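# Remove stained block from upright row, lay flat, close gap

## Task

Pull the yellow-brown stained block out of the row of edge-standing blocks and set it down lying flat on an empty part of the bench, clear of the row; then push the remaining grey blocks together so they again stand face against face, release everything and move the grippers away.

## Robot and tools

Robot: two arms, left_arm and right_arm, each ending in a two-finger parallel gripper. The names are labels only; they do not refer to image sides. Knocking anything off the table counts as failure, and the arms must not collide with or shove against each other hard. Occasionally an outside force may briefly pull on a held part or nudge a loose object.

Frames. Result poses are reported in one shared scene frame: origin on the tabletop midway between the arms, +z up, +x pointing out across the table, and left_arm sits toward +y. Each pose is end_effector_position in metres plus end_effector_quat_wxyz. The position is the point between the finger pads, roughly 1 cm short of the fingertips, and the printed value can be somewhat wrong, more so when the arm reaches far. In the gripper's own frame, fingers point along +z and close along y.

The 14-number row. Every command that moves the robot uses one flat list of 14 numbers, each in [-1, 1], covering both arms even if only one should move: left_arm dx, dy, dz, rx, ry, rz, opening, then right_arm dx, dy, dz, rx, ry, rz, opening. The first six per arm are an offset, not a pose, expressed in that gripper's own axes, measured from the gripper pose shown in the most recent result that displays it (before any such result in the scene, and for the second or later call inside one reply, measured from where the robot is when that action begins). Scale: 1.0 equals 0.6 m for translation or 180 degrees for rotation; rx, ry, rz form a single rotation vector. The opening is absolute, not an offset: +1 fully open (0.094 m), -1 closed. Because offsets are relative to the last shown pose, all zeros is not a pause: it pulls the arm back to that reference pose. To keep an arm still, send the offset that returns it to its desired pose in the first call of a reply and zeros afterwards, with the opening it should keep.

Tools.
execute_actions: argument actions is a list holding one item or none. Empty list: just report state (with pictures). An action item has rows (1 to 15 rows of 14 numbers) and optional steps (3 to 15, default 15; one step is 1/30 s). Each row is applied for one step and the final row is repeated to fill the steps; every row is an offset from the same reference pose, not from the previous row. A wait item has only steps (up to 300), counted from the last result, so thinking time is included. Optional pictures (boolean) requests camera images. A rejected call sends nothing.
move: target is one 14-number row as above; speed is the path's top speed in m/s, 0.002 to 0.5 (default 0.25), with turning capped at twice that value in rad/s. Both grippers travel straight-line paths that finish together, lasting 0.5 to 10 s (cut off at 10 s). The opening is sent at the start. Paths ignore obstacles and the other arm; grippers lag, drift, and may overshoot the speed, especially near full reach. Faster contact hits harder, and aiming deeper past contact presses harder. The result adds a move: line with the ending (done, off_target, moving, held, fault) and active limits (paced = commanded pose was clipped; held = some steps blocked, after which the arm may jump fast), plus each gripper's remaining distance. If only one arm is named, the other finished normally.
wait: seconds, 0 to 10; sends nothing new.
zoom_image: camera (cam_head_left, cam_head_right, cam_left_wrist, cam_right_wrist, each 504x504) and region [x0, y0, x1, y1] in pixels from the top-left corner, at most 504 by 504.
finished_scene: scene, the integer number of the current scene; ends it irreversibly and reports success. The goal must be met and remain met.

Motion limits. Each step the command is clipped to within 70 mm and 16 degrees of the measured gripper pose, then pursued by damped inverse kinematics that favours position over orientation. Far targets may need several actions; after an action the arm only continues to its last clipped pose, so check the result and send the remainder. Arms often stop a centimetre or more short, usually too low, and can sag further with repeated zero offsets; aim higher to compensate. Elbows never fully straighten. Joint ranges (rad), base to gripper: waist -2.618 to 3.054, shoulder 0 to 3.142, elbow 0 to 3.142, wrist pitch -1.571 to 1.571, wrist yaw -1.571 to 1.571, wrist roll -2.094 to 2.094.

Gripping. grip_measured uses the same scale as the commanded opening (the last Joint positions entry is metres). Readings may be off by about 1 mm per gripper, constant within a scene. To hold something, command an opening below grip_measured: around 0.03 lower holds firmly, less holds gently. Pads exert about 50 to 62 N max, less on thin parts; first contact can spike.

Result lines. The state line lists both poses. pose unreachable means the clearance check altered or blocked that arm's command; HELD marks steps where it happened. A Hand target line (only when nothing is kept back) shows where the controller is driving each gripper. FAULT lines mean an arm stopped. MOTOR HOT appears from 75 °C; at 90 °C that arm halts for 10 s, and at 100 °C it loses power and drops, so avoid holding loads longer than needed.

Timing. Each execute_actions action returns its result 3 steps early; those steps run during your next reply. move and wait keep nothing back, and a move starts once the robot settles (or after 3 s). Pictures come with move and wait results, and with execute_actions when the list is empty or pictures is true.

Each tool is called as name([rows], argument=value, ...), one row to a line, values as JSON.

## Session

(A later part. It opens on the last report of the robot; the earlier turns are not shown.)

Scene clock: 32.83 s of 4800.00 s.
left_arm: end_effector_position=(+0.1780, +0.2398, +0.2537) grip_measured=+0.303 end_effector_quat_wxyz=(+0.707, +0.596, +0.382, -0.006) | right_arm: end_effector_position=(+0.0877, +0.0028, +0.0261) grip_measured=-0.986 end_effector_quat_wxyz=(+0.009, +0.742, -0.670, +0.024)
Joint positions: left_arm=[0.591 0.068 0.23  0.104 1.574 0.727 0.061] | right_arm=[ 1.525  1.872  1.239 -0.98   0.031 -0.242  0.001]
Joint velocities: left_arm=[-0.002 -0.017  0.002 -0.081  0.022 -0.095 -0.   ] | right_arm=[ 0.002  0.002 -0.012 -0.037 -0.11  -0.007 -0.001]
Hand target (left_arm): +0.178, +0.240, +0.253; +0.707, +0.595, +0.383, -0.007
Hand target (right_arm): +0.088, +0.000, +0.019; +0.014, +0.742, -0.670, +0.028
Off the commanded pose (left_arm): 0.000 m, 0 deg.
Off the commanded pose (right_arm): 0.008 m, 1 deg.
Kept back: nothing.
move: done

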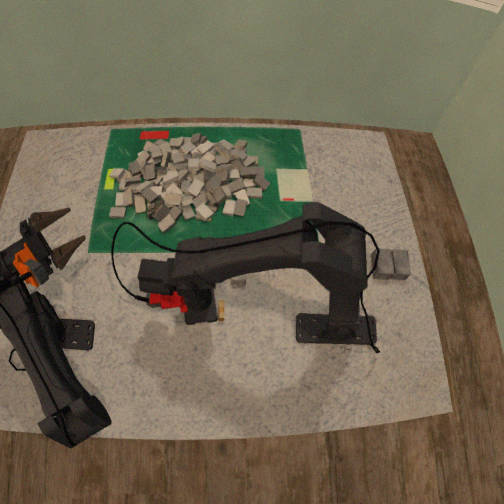

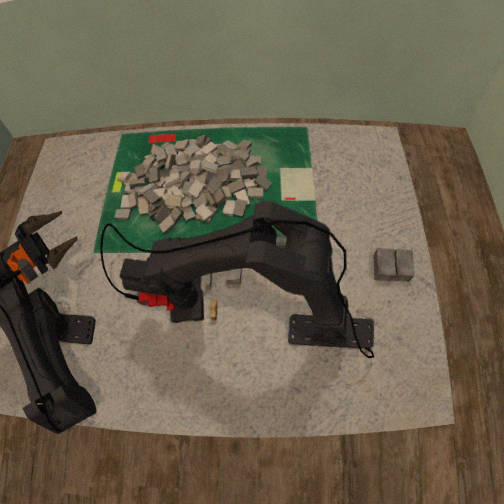

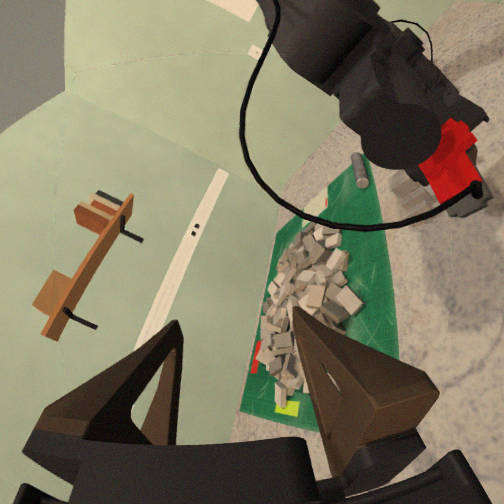

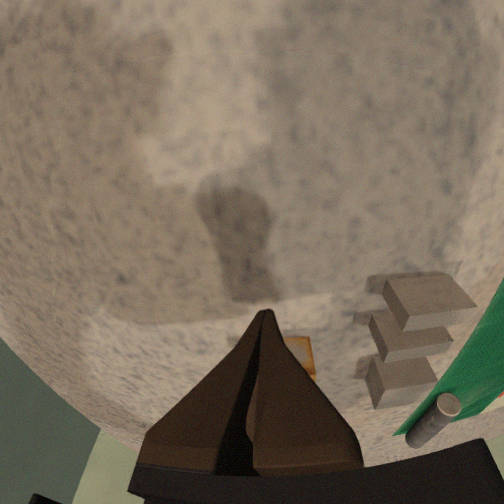

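move(target=[0,0,0,0,0,0,0.3,0.105,-0.008,-0.008,0,0,0,-1], speed=0.05)

move(target=[0,0,0,0,0,0,0.3,0,0,-0.1,0,0,0,0.4])

Scene clock: 34.60 s of 4800.00 s.
left_arm: end_effector_position=(+0.1780, +0.2398, +0.2539) grip_measured=+0.303 end_effector_quat_wxyz=(+0.707, +0.596, +0.381, -0.004) | right_arm: end_effector_position=(+0.0975, -0.0557, +0.0328) grip_measured=-0.986 end_effector_quat_wxyz=(+0.014, +0.741, -0.671, +0.026)
Joint positions: left_arm=[0.591 0.068 0.23  0.107 1.574 0.727 0.061] | right_arm=[ 1.458  1.672  1.022 -0.972  0.031 -0.308  0.001]
Joint velocities: left_arm=[ 0.002 -0.012  0.007  0.022 -0.081  0.081 -0.002] | right_arm=[-0.017  0.007  0.002 -0.007 -0.007  0.007  0.   ]
Hand target (left_arm): +0.178, +0.240, +0.254; +0.707, +0.596, +0.382, -0.006
Hand target (right_arm): +0.099, -0.059, +0.033; +0.010, +0.742, -0.670, +0.025
Off the commanded pose (left_arm): 0.000 m, 0 deg.
Off the commanded pose (right_arm): 0.004 m, 1 deg.
Kept back: nothing.
move: done

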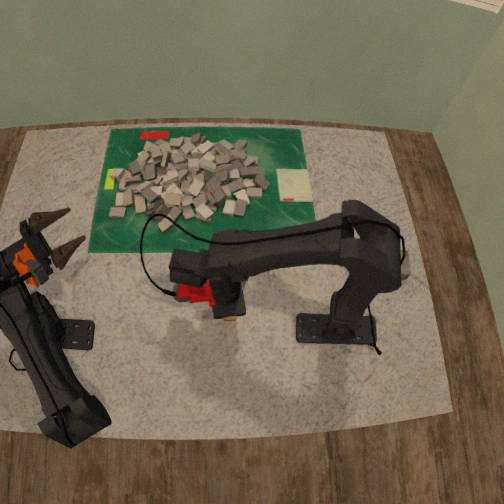

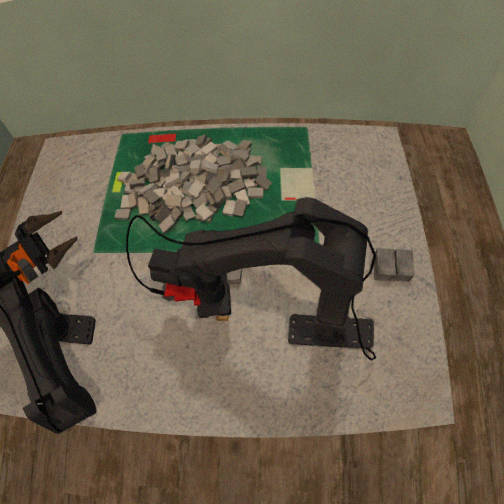

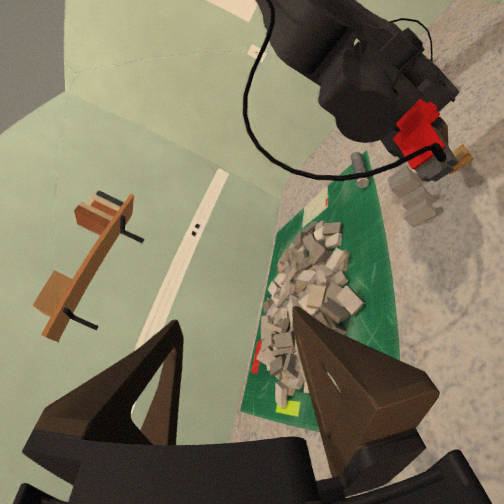

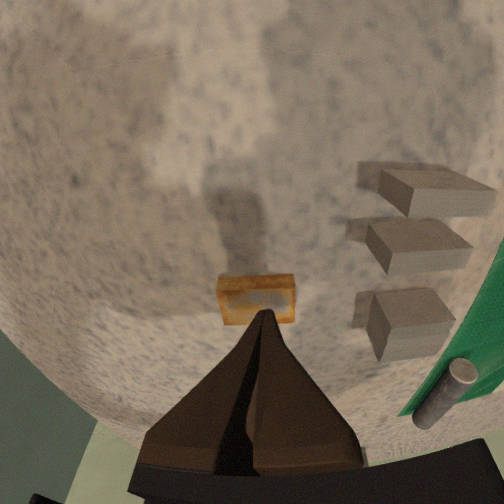

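Scene clock: 35.67 s of 4800.00 s.
left_arm: end_effector_position=(+0.1779, +0.2397, +0.2541) grip_measured=+0.303 end_effector_quat_wxyz=(+0.707, +0.597, +0.380, -0.003) | right_arm: end_effector_position=(+0.0975, -0.0558, +0.0841) grip_measured=+0.398 end_effector_quat_wxyz=(+0.023, +0.741, -0.670, +0.031)
Joint positions: left_arm=[0.591 0.068 0.23  0.11  1.574 0.727 0.061] | right_arm=[ 1.458  1.629  1.188 -1.2    0.031 -0.308  0.066]
Joint velocities: left_arm=[ 0.002  0.002 -0.007 -0.037  0.022 -0.051  0.001] | right_arm=[ 0.002 -0.022  0.002 -0.081 -0.007  0.007 -0.001]
Hand target (left_arm): +0.178, +0.240, +0.254; +0.707, +0.596, +0.381, -0.005
Hand target (right_arm): +0.097, -0.053, +0.092; +0.015, +0.741, -0.671, +0.026
Off the commanded pose (left_arm): 0.000 m, 0 deg.
Off the commanded pose (right_arm): 0.009 m, 1 deg.
Kept back: nothing.
move: done

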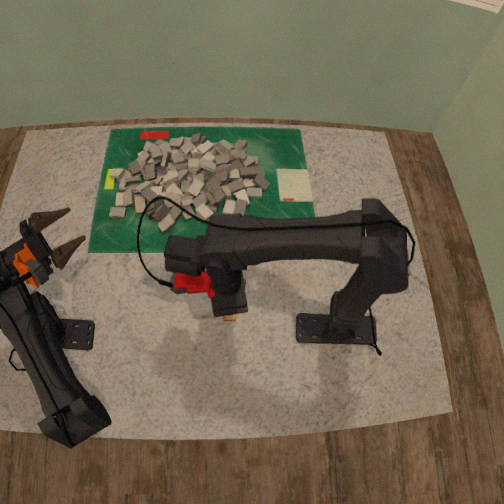

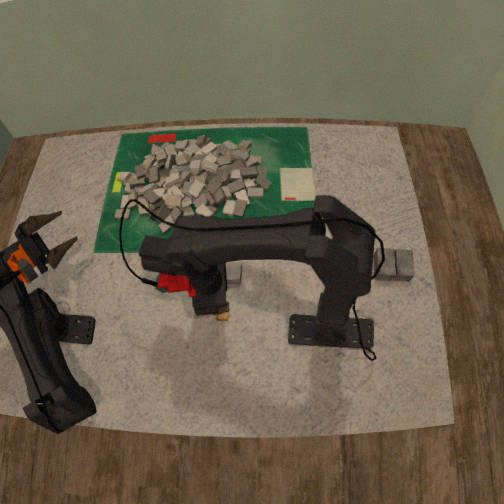

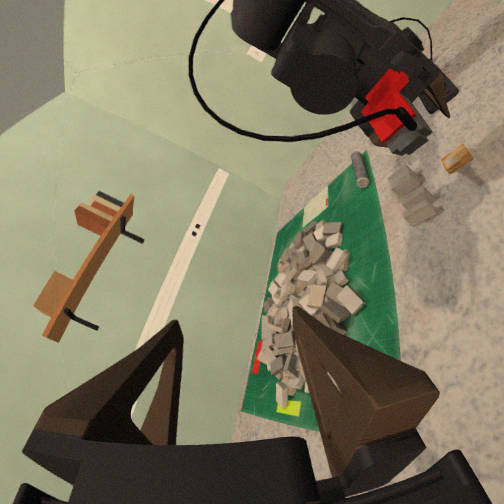

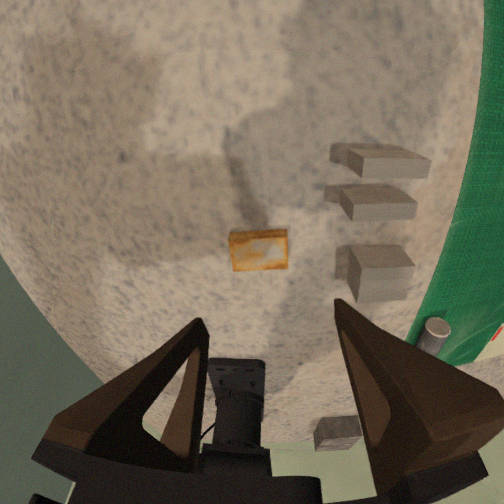

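move(target=[0,0,0,0,0,0,0.3,0.113,-0.126,0,0,0,0,-0.5])

move(target=[0,0,0,0,0,0,0.3,0,0,0.115,0,0.008,0,-0.5], speed=0.12)

Scene clock: 37.00 s of 4800.00 s.
left_arm: end_effector_position=(+0.1779, +0.2397, +0.2543) grip_measured=+0.303 end_effector_quat_wxyz=(+0.707, +0.598, +0.379, -0.002) | right_arm: end_effector_position=(+0.1828, -0.1089, +0.0877) grip_measured=-0.498 end_effector_quat_wxyz=(+0.023, +0.738, -0.673, +0.031)
Joint positions: left_arm=[0.591 0.068 0.23  0.114 1.574 0.727 0.061] | right_arm=[ 1.087  1.56   1.132 -1.199  0.054 -0.67   0.024]
Joint velocities: left_arm=[ 0.002 -0.007  0.007 -0.081 -0.022 -0.095 -0.001] | right_arm=[-0.002 -0.007 -0.012 -0.066  0.051 -0.007 -0.   ]
Hand target (left_arm): +0.178, +0.240, +0.254; +0.707, +0.597, +0.380, -0.003
Hand target (right_arm): +0.179, -0.115, +0.088; +0.026, +0.741, -0.670, +0.030
Off the commanded pose (left_arm): 0.000 m, 0 deg.
Off the commanded pose (right_arm): 0.008 m, 0 deg.
Kept back: nothing.
move: done

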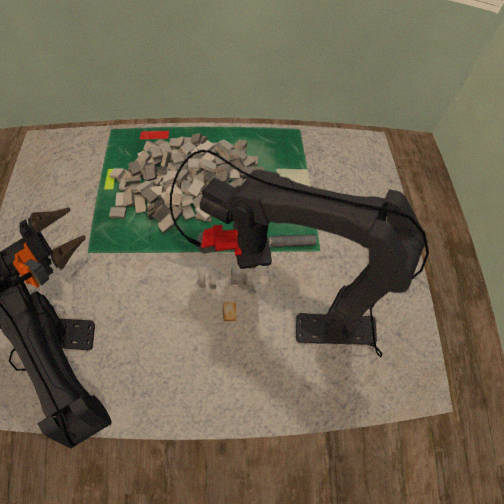

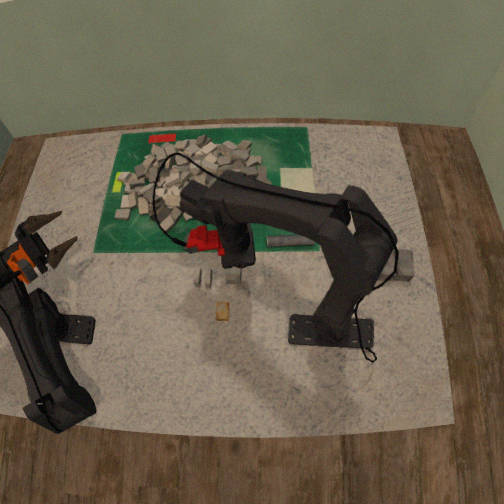

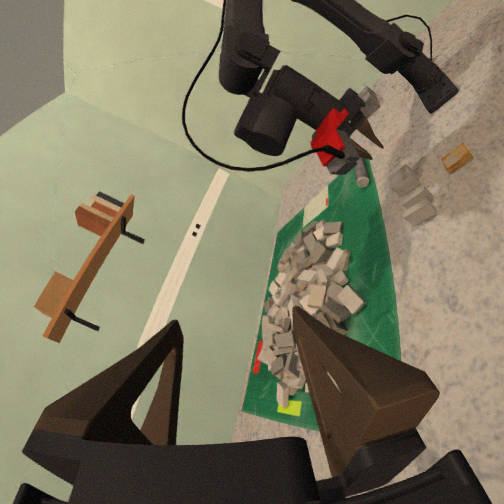

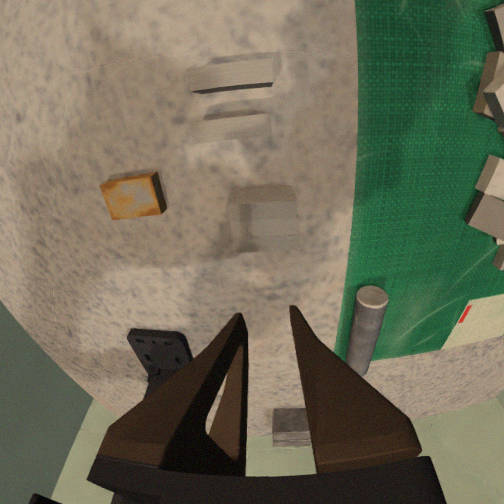

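Scene clock: 38.00 s of 4800.00 s.
left_arm: end_effector_position=(+0.1778, +0.2397, +0.2546) grip_measured=+0.303 end_effector_quat_wxyz=(+0.707, +0.598, +0.378, -0.001) | right_arm: end_effector_position=(+0.1810, -0.1159, +0.0263) grip_measured=-0.498 end_effector_quat_wxyz=(+0.037, +0.738, -0.672, +0.040)
Joint positions: left_arm=[0.591 0.068 0.23  0.117 1.574 0.727 0.061] | right_arm=[ 1.087  1.639  0.954 -0.972  0.067 -0.671  0.024]
Joint velocities: left_arm=[ 0.022 -0.002 -0.002  0.007  0.066  0.037 -0.   ] | right_arm=[-0.012 -0.007 -0.002 -0.037  0.037  0.007  0.001]
Hand target (left_arm): +0.178, +0.240, +0.254; +0.707, +0.598, +0.379, -0.002
Hand target (right_arm): +0.183, -0.114, +0.019; +0.032, +0.738, -0.673, +0.041
Off the commanded pose (left_arm): 0.000 m, 0 deg.
Off the commanded pose (right_arm): 0.008 m, 1 deg.
Kept back: nothing.
move: done

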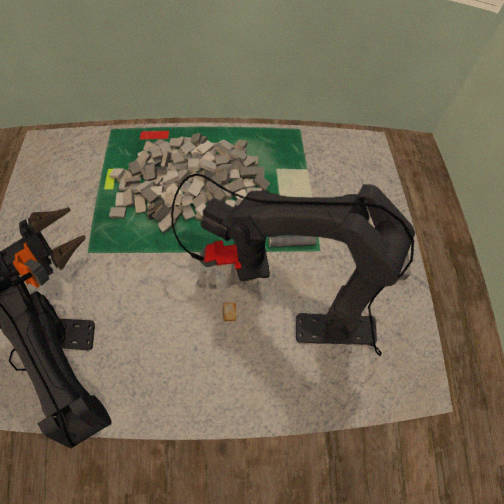

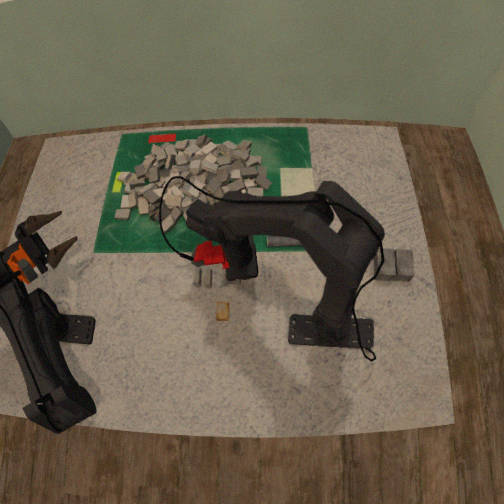

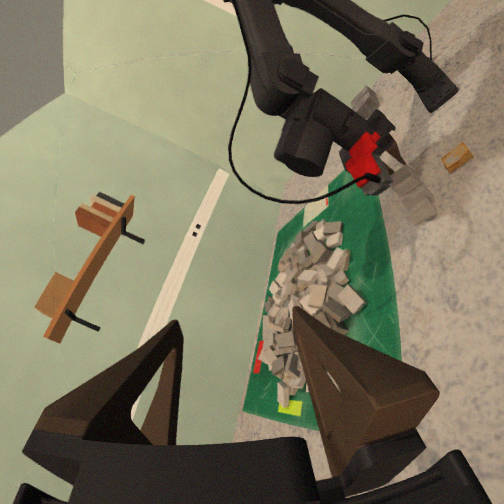

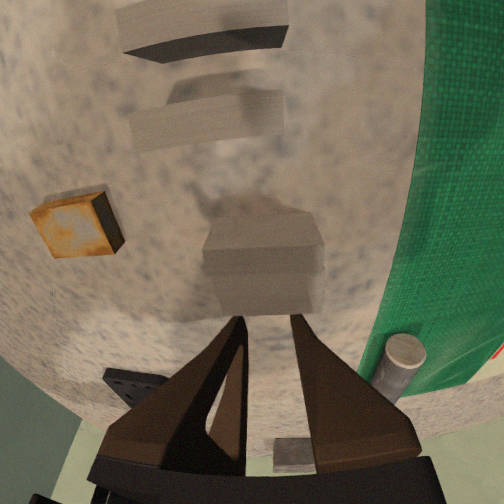

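move(target=[0,0,0,0,0,0,0.3,-0.14,0,0.008,0,0,0,-0.5], speed=0.05)

Scene clock: 40.33 s of 4800.00 s.
left_arm: end_effector_position=(+0.1777, +0.2396, +0.2548) grip_measured=+0.303 end_effector_quat_wxyz=(+0.707, +0.599, +0.377, +0.000) | right_arm: end_effector_position=(+0.1724, -0.0665, +0.0222) grip_measured=-0.498 end_effector_quat_wxyz=(+0.071, +0.734, -0.672, +0.075)
Joint positions: left_arm=[0.591 0.068 0.23  0.121 1.574 0.727 0.061] | right_arm=[ 1.229  1.867  1.195 -1.081  0.099 -0.517  0.024]
Joint velocities: left_arm=[-0.032 -0.007  0.012 -0.051 -0.051 -0.051  0.   ] | right_arm=[-0.017  0.007  0.007  0.007  0.022 -0.066 -0.001]
Hand target (left_arm): +0.178, +0.240, +0.255; +0.707, +0.598, +0.378, -0.001
Hand target (right_arm): +0.172, -0.035, +0.016; +0.037, +0.739, -0.671, +0.040
Off the commanded pose (left_arm): 0.000 m, 0 deg.
Off the commanded pose (right_arm): 0.035 m, 6 deg.
Kept back: nothing.
move: off_target (right_arm)

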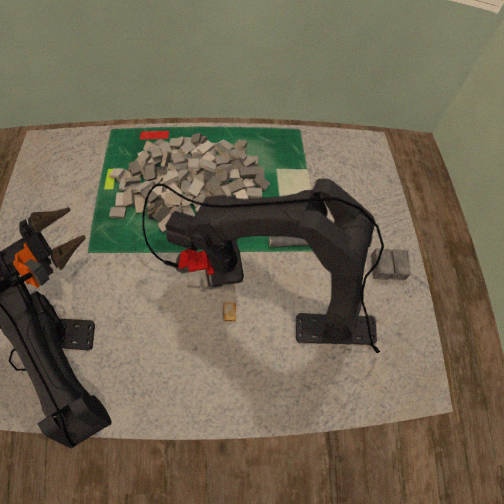

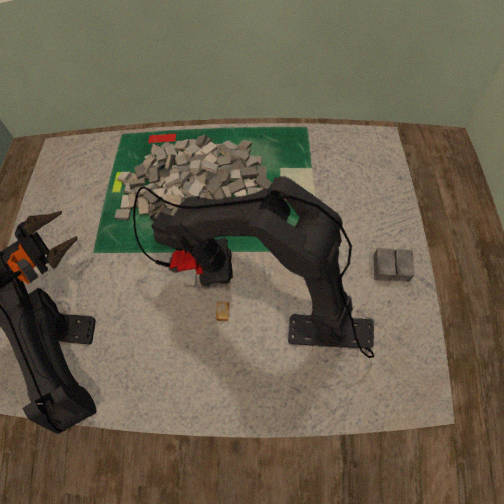

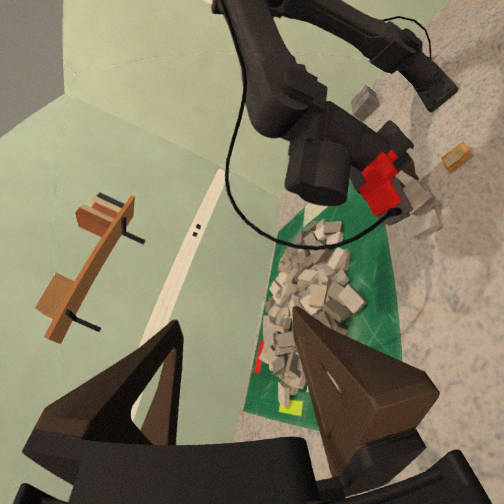

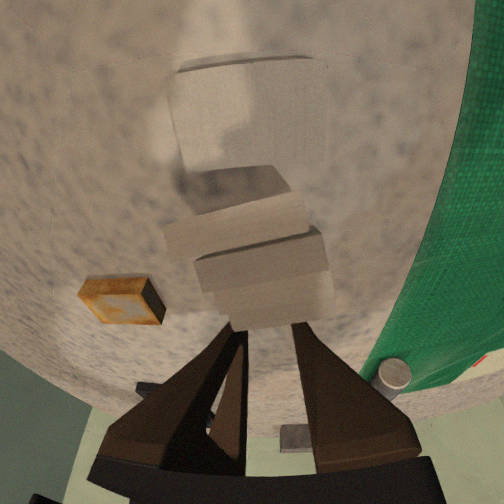

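move(target=[0,0,0,0,0,0,0.3,0.06,0,-0.2,0,-0.03,0,-0.5])

move(target=[0,0,0,0,0,0,0.3,0.0,0.2,0,0,0,0,-0.5])

Scene clock: 41.80 s of 4800.00 s.
left_arm: end_effector_position=(+0.1777, +0.2396, +0.2550) grip_measured=+0.303 end_effector_quat_wxyz=(+0.707, +0.599, +0.376, +0.002) | right_arm: end_effector_position=(+0.1754, -0.0789, +0.1395) grip_measured=-0.498 end_effector_quat_wxyz=(+0.045, +0.736, -0.674, +0.047)
Joint positions: left_arm=[0.591 0.068 0.23  0.124 1.574 0.727 0.061] | right_arm=[ 1.179  1.676  1.454 -1.461  0.068 -0.571  0.024]
Joint velocities: left_arm=[ 0.017 -0.002 -0.007 -0.051 -0.007 -0.007 -0.001] | right_arm=[-0.002 -0.002 -0.032 -0.051 -0.081 -0.022 -0.   ]
Hand target (left_arm): +0.178, +0.240, +0.255; +0.707, +0.599, +0.377, +0.000
Hand target (right_arm): +0.176, -0.078, +0.146; +0.041, +0.736, -0.675, +0.040
Off the commanded pose (left_arm): 0.000 m, 0 deg.
Off the commanded pose (right_arm): 0.008 m, 1 deg.
Kept back: nothing.
move: done

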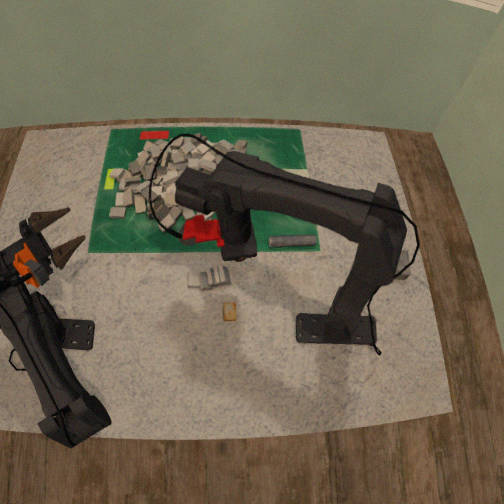

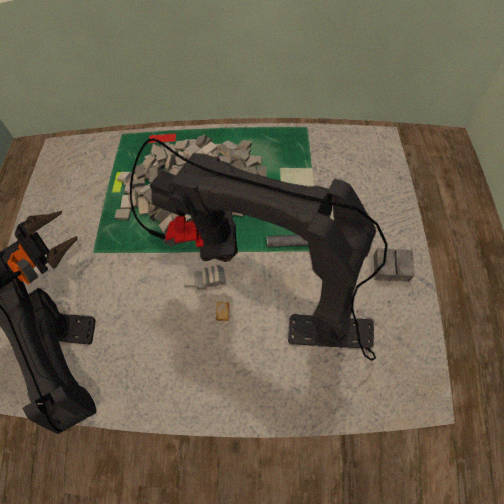

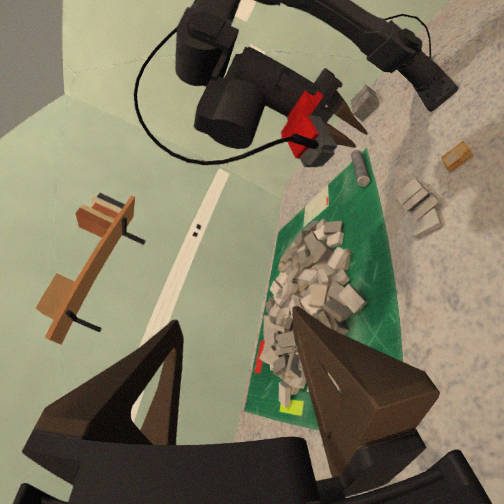

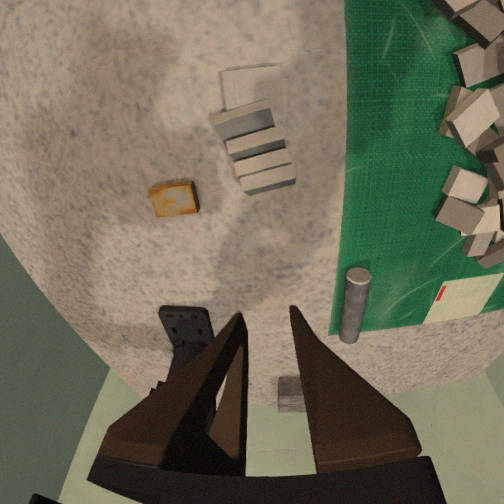

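Scene clock: 42.97 s of 4800.00 s.
left_arm: end_effector_position=(+0.1776, +0.2396, +0.2552) grip_measured=+0.303 end_effector_quat_wxyz=(+0.707, +0.600, +0.375, +0.003) | right_arm: end_effector_position=(+0.0593, -0.0822, +0.1408) grip_measured=-0.498 end_effector_quat_wxyz=(+0.037, +0.738, -0.672, +0.046)
Joint positions: left_arm=[0.591 0.068 0.23  0.127 1.574 0.727 0.061] | right_arm=[ 1.592  1.53   1.31  -1.465  0.026 -0.167  0.024]
Joint velocities: left_arm=[-0.007 -0.022 -0.007 -0.066 -0.022  0.007  0.001] | right_arm=[-0.012  0.022 -0.002 -0.037  0.022  0.066  0.   ]
Hand target (left_arm): +0.178, +0.240, +0.255; +0.707, +0.599, +0.376, +0.001
Hand target (right_arm): +0.057, -0.090, +0.141; +0.041, +0.736, -0.674, +0.047
Off the commanded pose (left_arm): 0.000 m, 0 deg.
Off the commanded pose (right_arm): 0.008 m, 1 deg.
Kept back: nothing.
move: done

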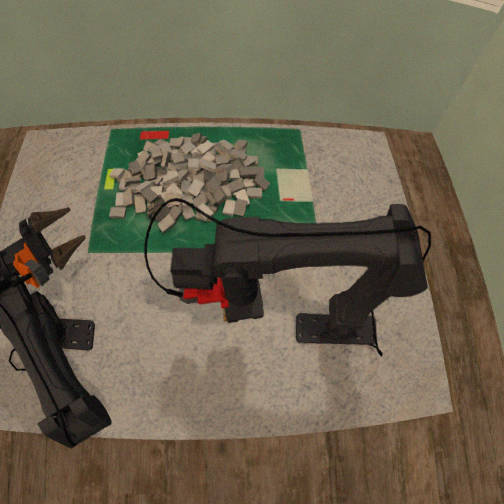

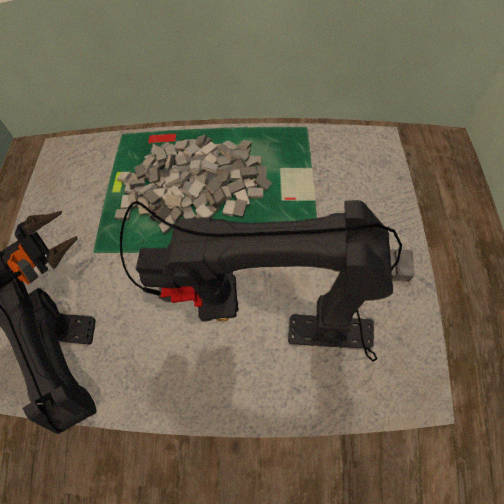

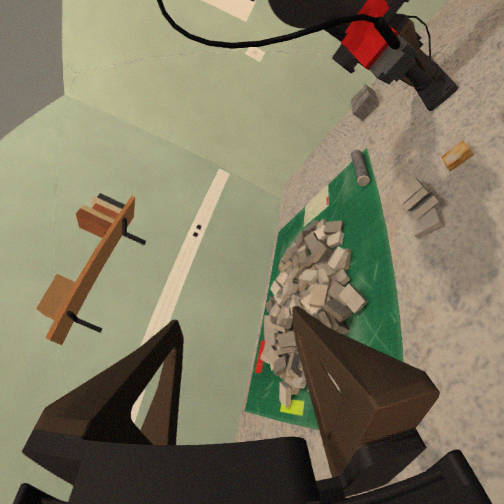

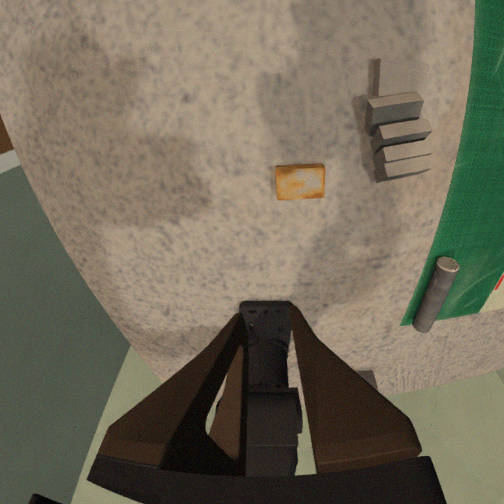

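zoom_image(camera="cam_right_wrist", region=[320,30,480,210])

zoom_image(camera="cam_left_wrist", region=[370,150,480,260])

Region (320, 30, 480, 210) of cam_right_wrist's 504x504 image, scaled by 2.800, with more detail than that image has.

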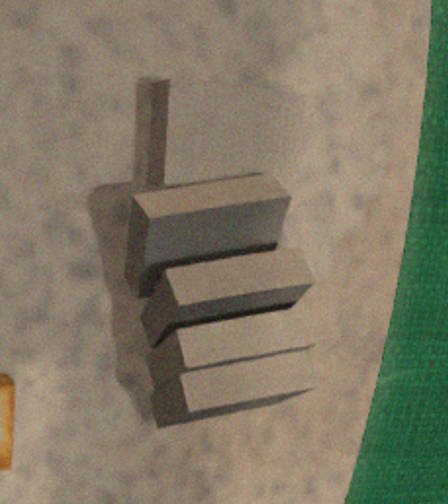

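Region (370, 150, 480, 260) of cam_left_wrist's 504x504 image, scaled by 4.582, with more detail than that image has.

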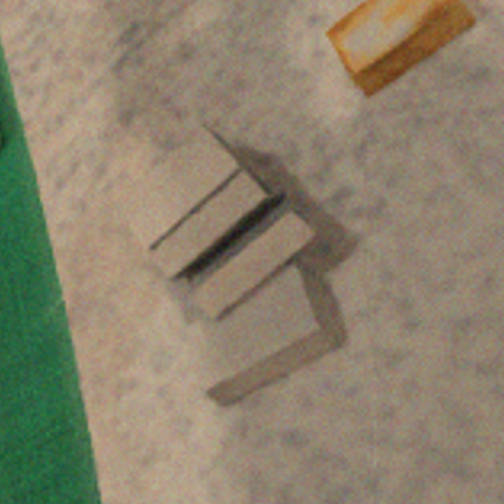

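move(target=[0,0,0,0,0,0,0.3,-0.165,-0.185,0.11,0,-0.02,0,0.5])

Scene clock: 45.47 s of 4800.00 s.
left_arm: end_effector_position=(+0.1776, +0.2395, +0.2554) grip_measured=+0.303 end_effector_quat_wxyz=(+0.707, +0.601, +0.374, +0.004) | right_arm: end_effector_position=(+0.1542, +0.0089, +0.0603) grip_measured=+0.498 end_effector_quat_wxyz=(+0.033, +0.736, -0.675, +0.030)
Joint positions: left_arm=[0.591 0.068 0.23  0.13  1.574 0.727 0.061] | right_arm=[ 1.334  1.952  1.489 -1.191  0.03  -0.418  0.07 ]
Joint velocities: left_arm=[-0.032  0.002 -0.002  0.022 -0.037  0.022 -0.001] | right_arm=[ 0.007 -0.007 -0.002 -0.066  0.095 -0.007 -0.   ]
Hand target (left_arm): +0.178, +0.240, +0.255; +0.707, +0.600, +0.375, +0.003
Hand target (right_arm): +0.158, +0.019, +0.064; +0.018, +0.739, -0.673, +0.022
Off the commanded pose (left_arm): 0.000 m, 0 deg.
Off the commanded pose (right_arm): 0.013 m, 2 deg.
Kept back: nothing.
move: off_target (right_arm)

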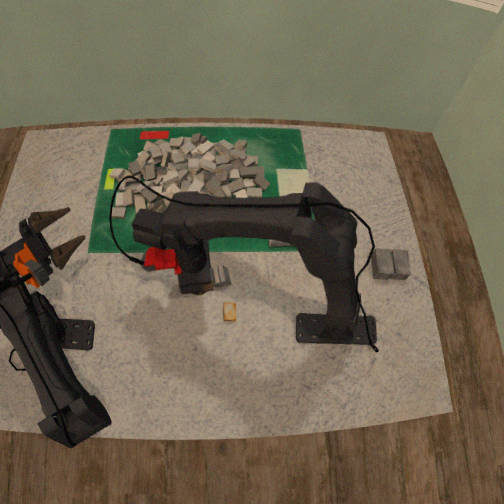

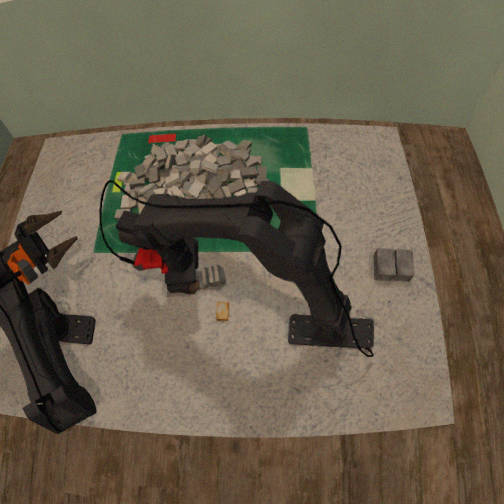

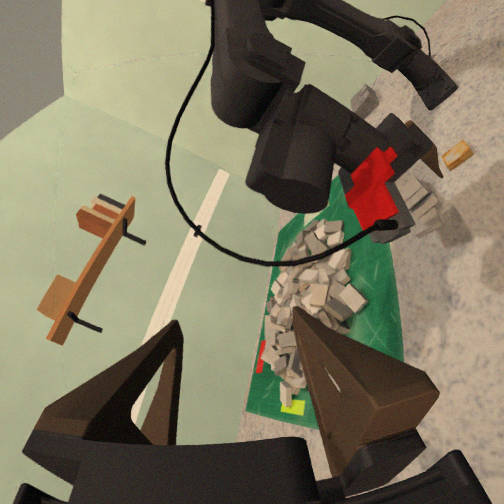

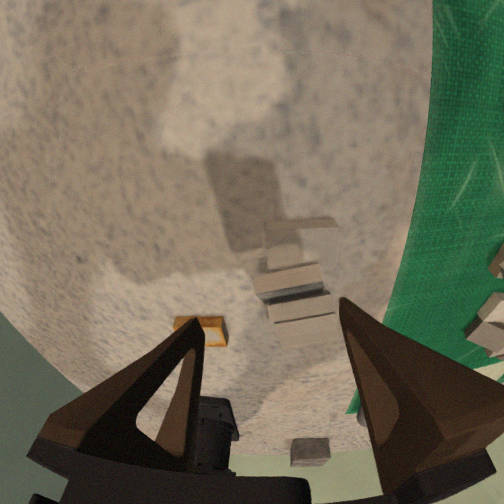

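move(target=[0,0,0,0,0,0,0.3,0.02,-0.035,0.04,0,-0.01,0,0.3], speed=0.1)

Scene clock: 46.67 s of 4800.00 s.
left_arm: end_effector_position=(+0.1775, +0.2395, +0.2556) grip_measured=+0.303 end_effector_quat_wxyz=(+0.707, +0.601, +0.373, +0.005) | right_arm: end_effector_position=(+0.1764, -0.0019, +0.0372) grip_measured=+0.302 end_effector_quat_wxyz=(+0.026, +0.735, -0.677, +0.025)
Joint positions: left_arm=[0.591 0.068 0.23  0.133 1.574 0.727 0.061] | right_arm=[ 1.263  1.952  1.395 -1.079  0.03  -0.485  0.061]
Joint velocities: left_arm=[ 0.012  0.002 -0.007  0.007 -0.081  0.066 -0.   ] | right_arm=[ 0.002 -0.002 -0.002  0.007  0.022 -0.037  0.001]
Hand target (left_arm): +0.178, +0.240, +0.255; +0.707, +0.601, +0.374, +0.004
Hand target (right_arm): +0.176, -0.003, +0.037; +0.023, +0.737, -0.676, +0.019
Off the commanded pose (left_arm): 0.000 m, 0 deg.
Off the commanded pose (right_arm): 0.001 m, 1 deg.
Kept back: nothing.
move: done

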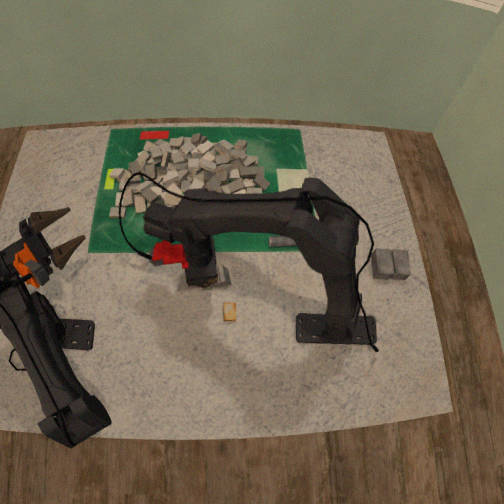

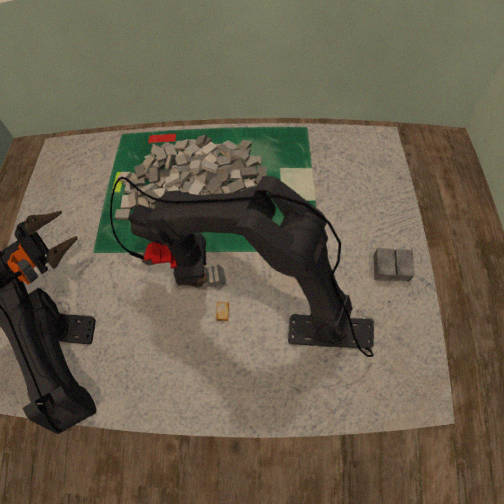

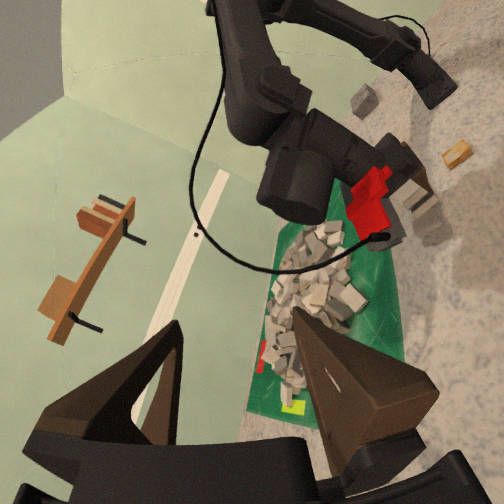

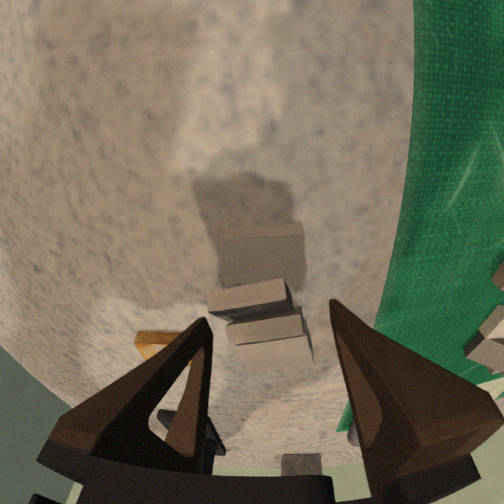

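move(target=[0,0,0,0,0,0,0.3,-0.06,0.008,0,0,-0.01,0,0.3], speed=0.1)

Scene clock: 47.67 s of 4800.00 s.
left_arm: end_effector_position=(+0.1775, +0.2395, +0.2559) grip_measured=+0.303 end_effector_quat_wxyz=(+0.707, +0.602, +0.372, +0.006) | right_arm: end_effector_position=(+0.1695, +0.0257, +0.0343) grip_measured=+0.302 end_effector_quat_wxyz=(+0.017, +0.737, -0.676, +0.019)
Joint positions: left_arm=[0.591 0.068 0.23  0.136 1.574 0.727 0.061] | right_arm=[ 1.307  2.021  1.483 -1.08   0.023 -0.446  0.061]
Joint velocities: left_arm=[-0.007 -0.022 -0.007 -0.081 -0.066  0.037 -0.   ] | right_arm=[ 0.002 -0.017 -0.007 -0.007 -0.022 -0.007 -0.001]
Hand target (left_arm): +0.178, +0.240, +0.256; +0.707, +0.601, +0.373, +0.005
Hand target (right_arm): +0.168, +0.033, +0.035; +0.015, +0.735, -0.678, +0.013
Off the commanded pose (left_arm): 0.000 m, 0 deg.
Off the commanded pose (right_arm): 0.008 m, 1 deg.
Kept back: nothing.
move: done

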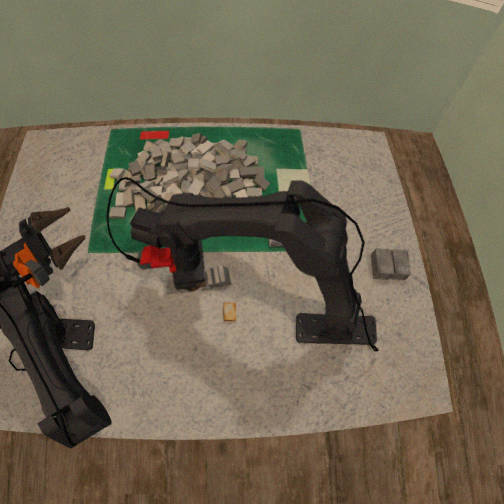

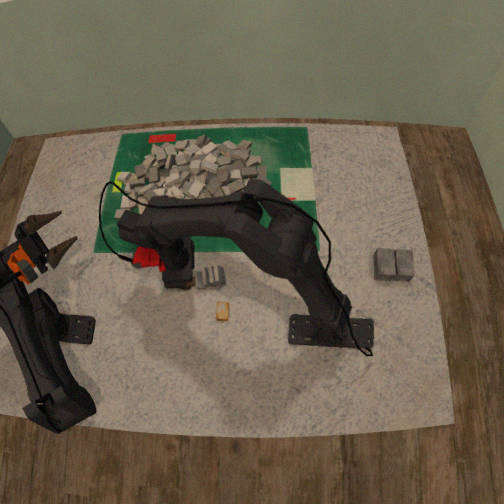

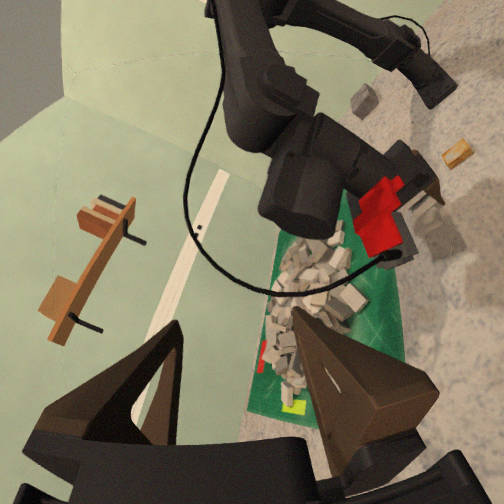

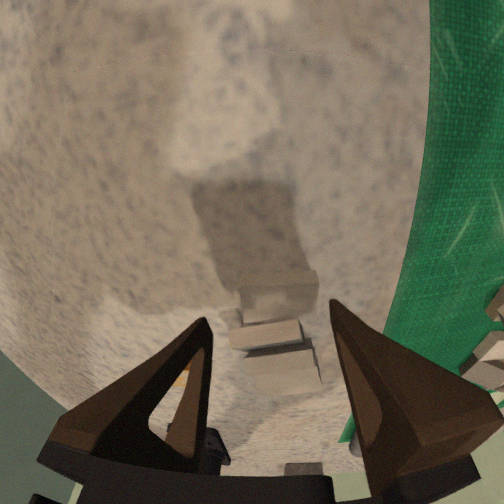

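move(target=[0,0,0,0,0,0,0.3,0.015,-0.008,0,0,0.15,0,0.3], speed=0.15)

Scene clock: 49.80 s of 4800.00 s.
left_arm: end_effector_position=(+0.1774, +0.2394, +0.2561) grip_measured=+0.303 end_effector_quat_wxyz=(+0.707, +0.602, +0.371, +0.007) | right_arm: end_effector_position=(+0.1753, +0.0145, +0.0349) grip_measured=+0.302 end_effector_quat_wxyz=(+0.144, +0.722, -0.654, +0.173)
Joint positions: left_arm=[0.591 0.068 0.23  0.139 1.574 0.727 0.061] | right_arm=[ 1.363  2.351  1.924 -1.558  0.189 -0.362  0.061]
Joint velocities: left_arm=[-0.017  0.012  0.002  0.022 -0.007  0.037  0.   ] | right_arm=[ 0.007 -0.007 -0.007 -0.066  0.007  0.051 -0.001]
Hand target (left_arm): +0.177, +0.239, +0.256; +0.707, +0.602, +0.372, +0.006
Hand target (right_arm): +0.175, +0.018, +0.035; +0.141, +0.722, -0.653, +0.179
Off the commanded pose (left_arm): 0.000 m, 0 deg.
Off the commanded pose (right_arm): 0.003 m, 4 deg.
joint sent to its limit (right arm) — the command would take joint 4 (wrist pitch) past its lower limit, so that joint was sent only as far as its limit.
Kept back: nothing.
move: off_target (right_arm)

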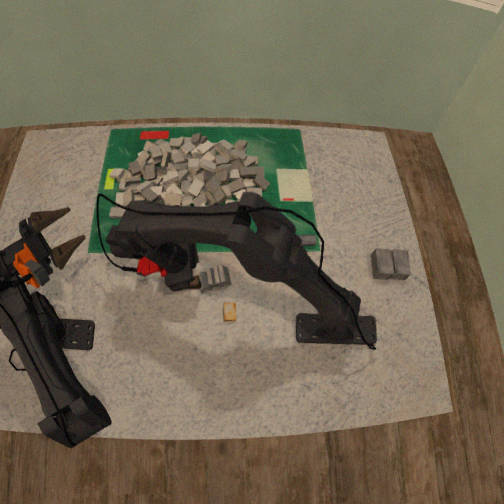

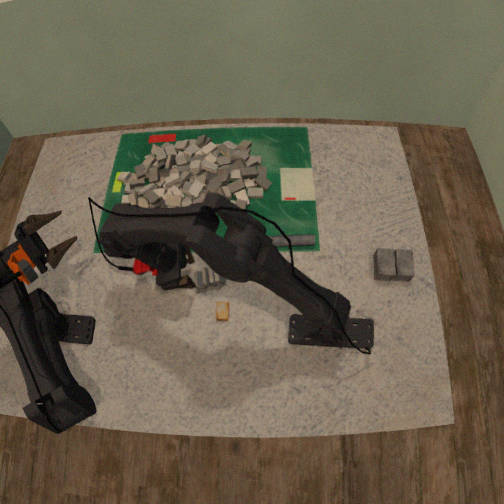

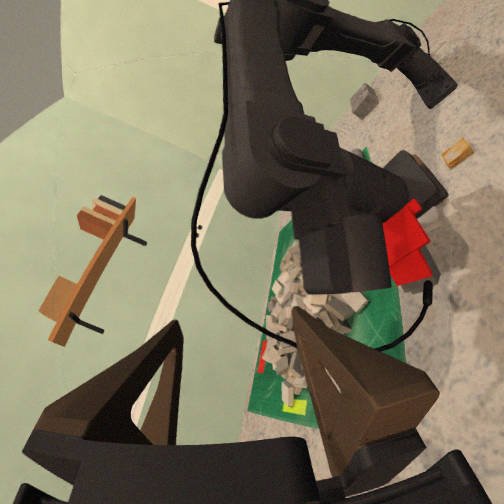

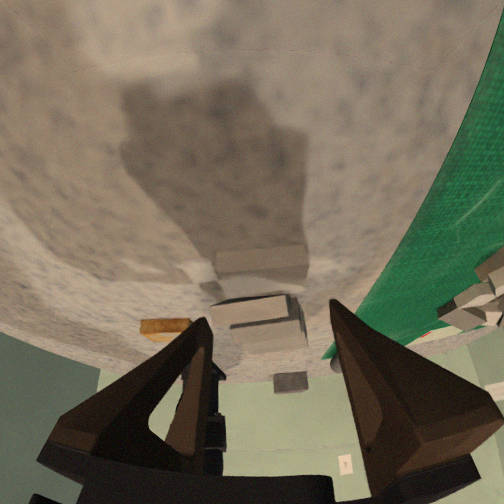

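move(target=[0,0,0,0,0,0,0.3,-0.018,0,0.04,0,0,0,0.3], speed=0.05)

Scene clock: 50.87 s of 4800.00 s.
left_arm: end_effector_position=(+0.1774, +0.2394, +0.2562) grip_measured=+0.303 end_effector_quat_wxyz=(+0.707, +0.603, +0.370, +0.008) | right_arm: end_effector_position=(+0.1749, +0.0154, +0.0224) grip_measured=+0.302 end_effector_quat_wxyz=(+0.138, +0.722, -0.656, +0.168)
Joint positions: left_arm=[0.591 0.068 0.23  0.142 1.574 0.727 0.061] | right_arm=[ 1.363  2.351  1.879 -1.499  0.186 -0.361  0.061]
Joint velocities: left_arm=[-0.012  0.002  0.012  0.066 -0.051 -0.022  0.   ] | right_arm=[-0.007 -0.002 -0.012  0.037 -0.037  0.022 -0.   ]
Hand target (left_arm): +0.177, +0.239, +0.256; +0.707, +0.602, +0.371, +0.007
Hand target (right_arm): +0.175, +0.014, +0.009; +0.144, +0.722, -0.654, +0.173
Off the commanded pose (left_arm): 0.000 m, 0 deg.
Off the commanded pose (right_arm): 0.014 m, 1 deg.
Kept back: nothing.
move: off_target (right_arm)

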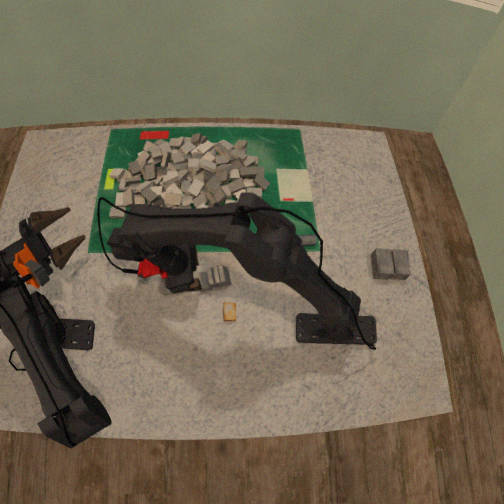

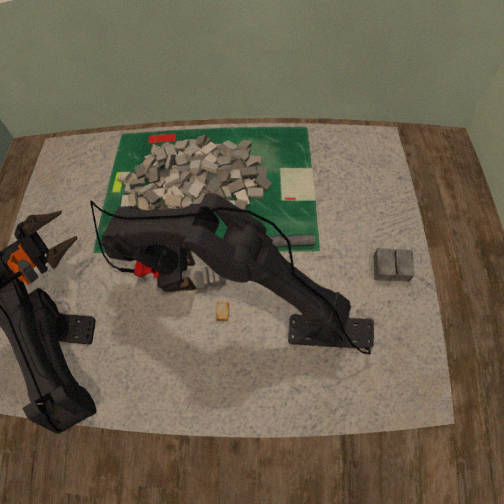

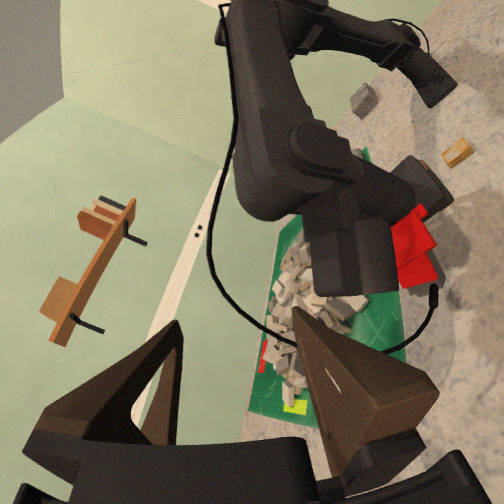

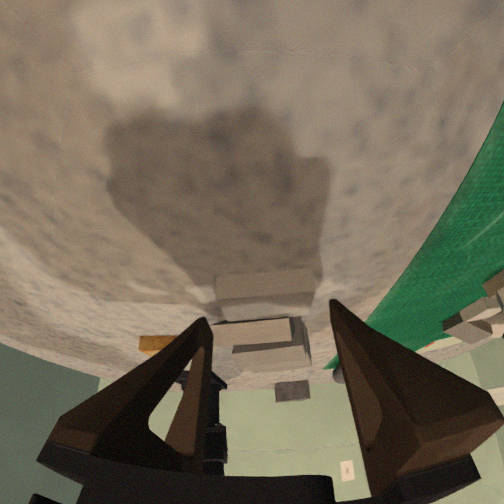

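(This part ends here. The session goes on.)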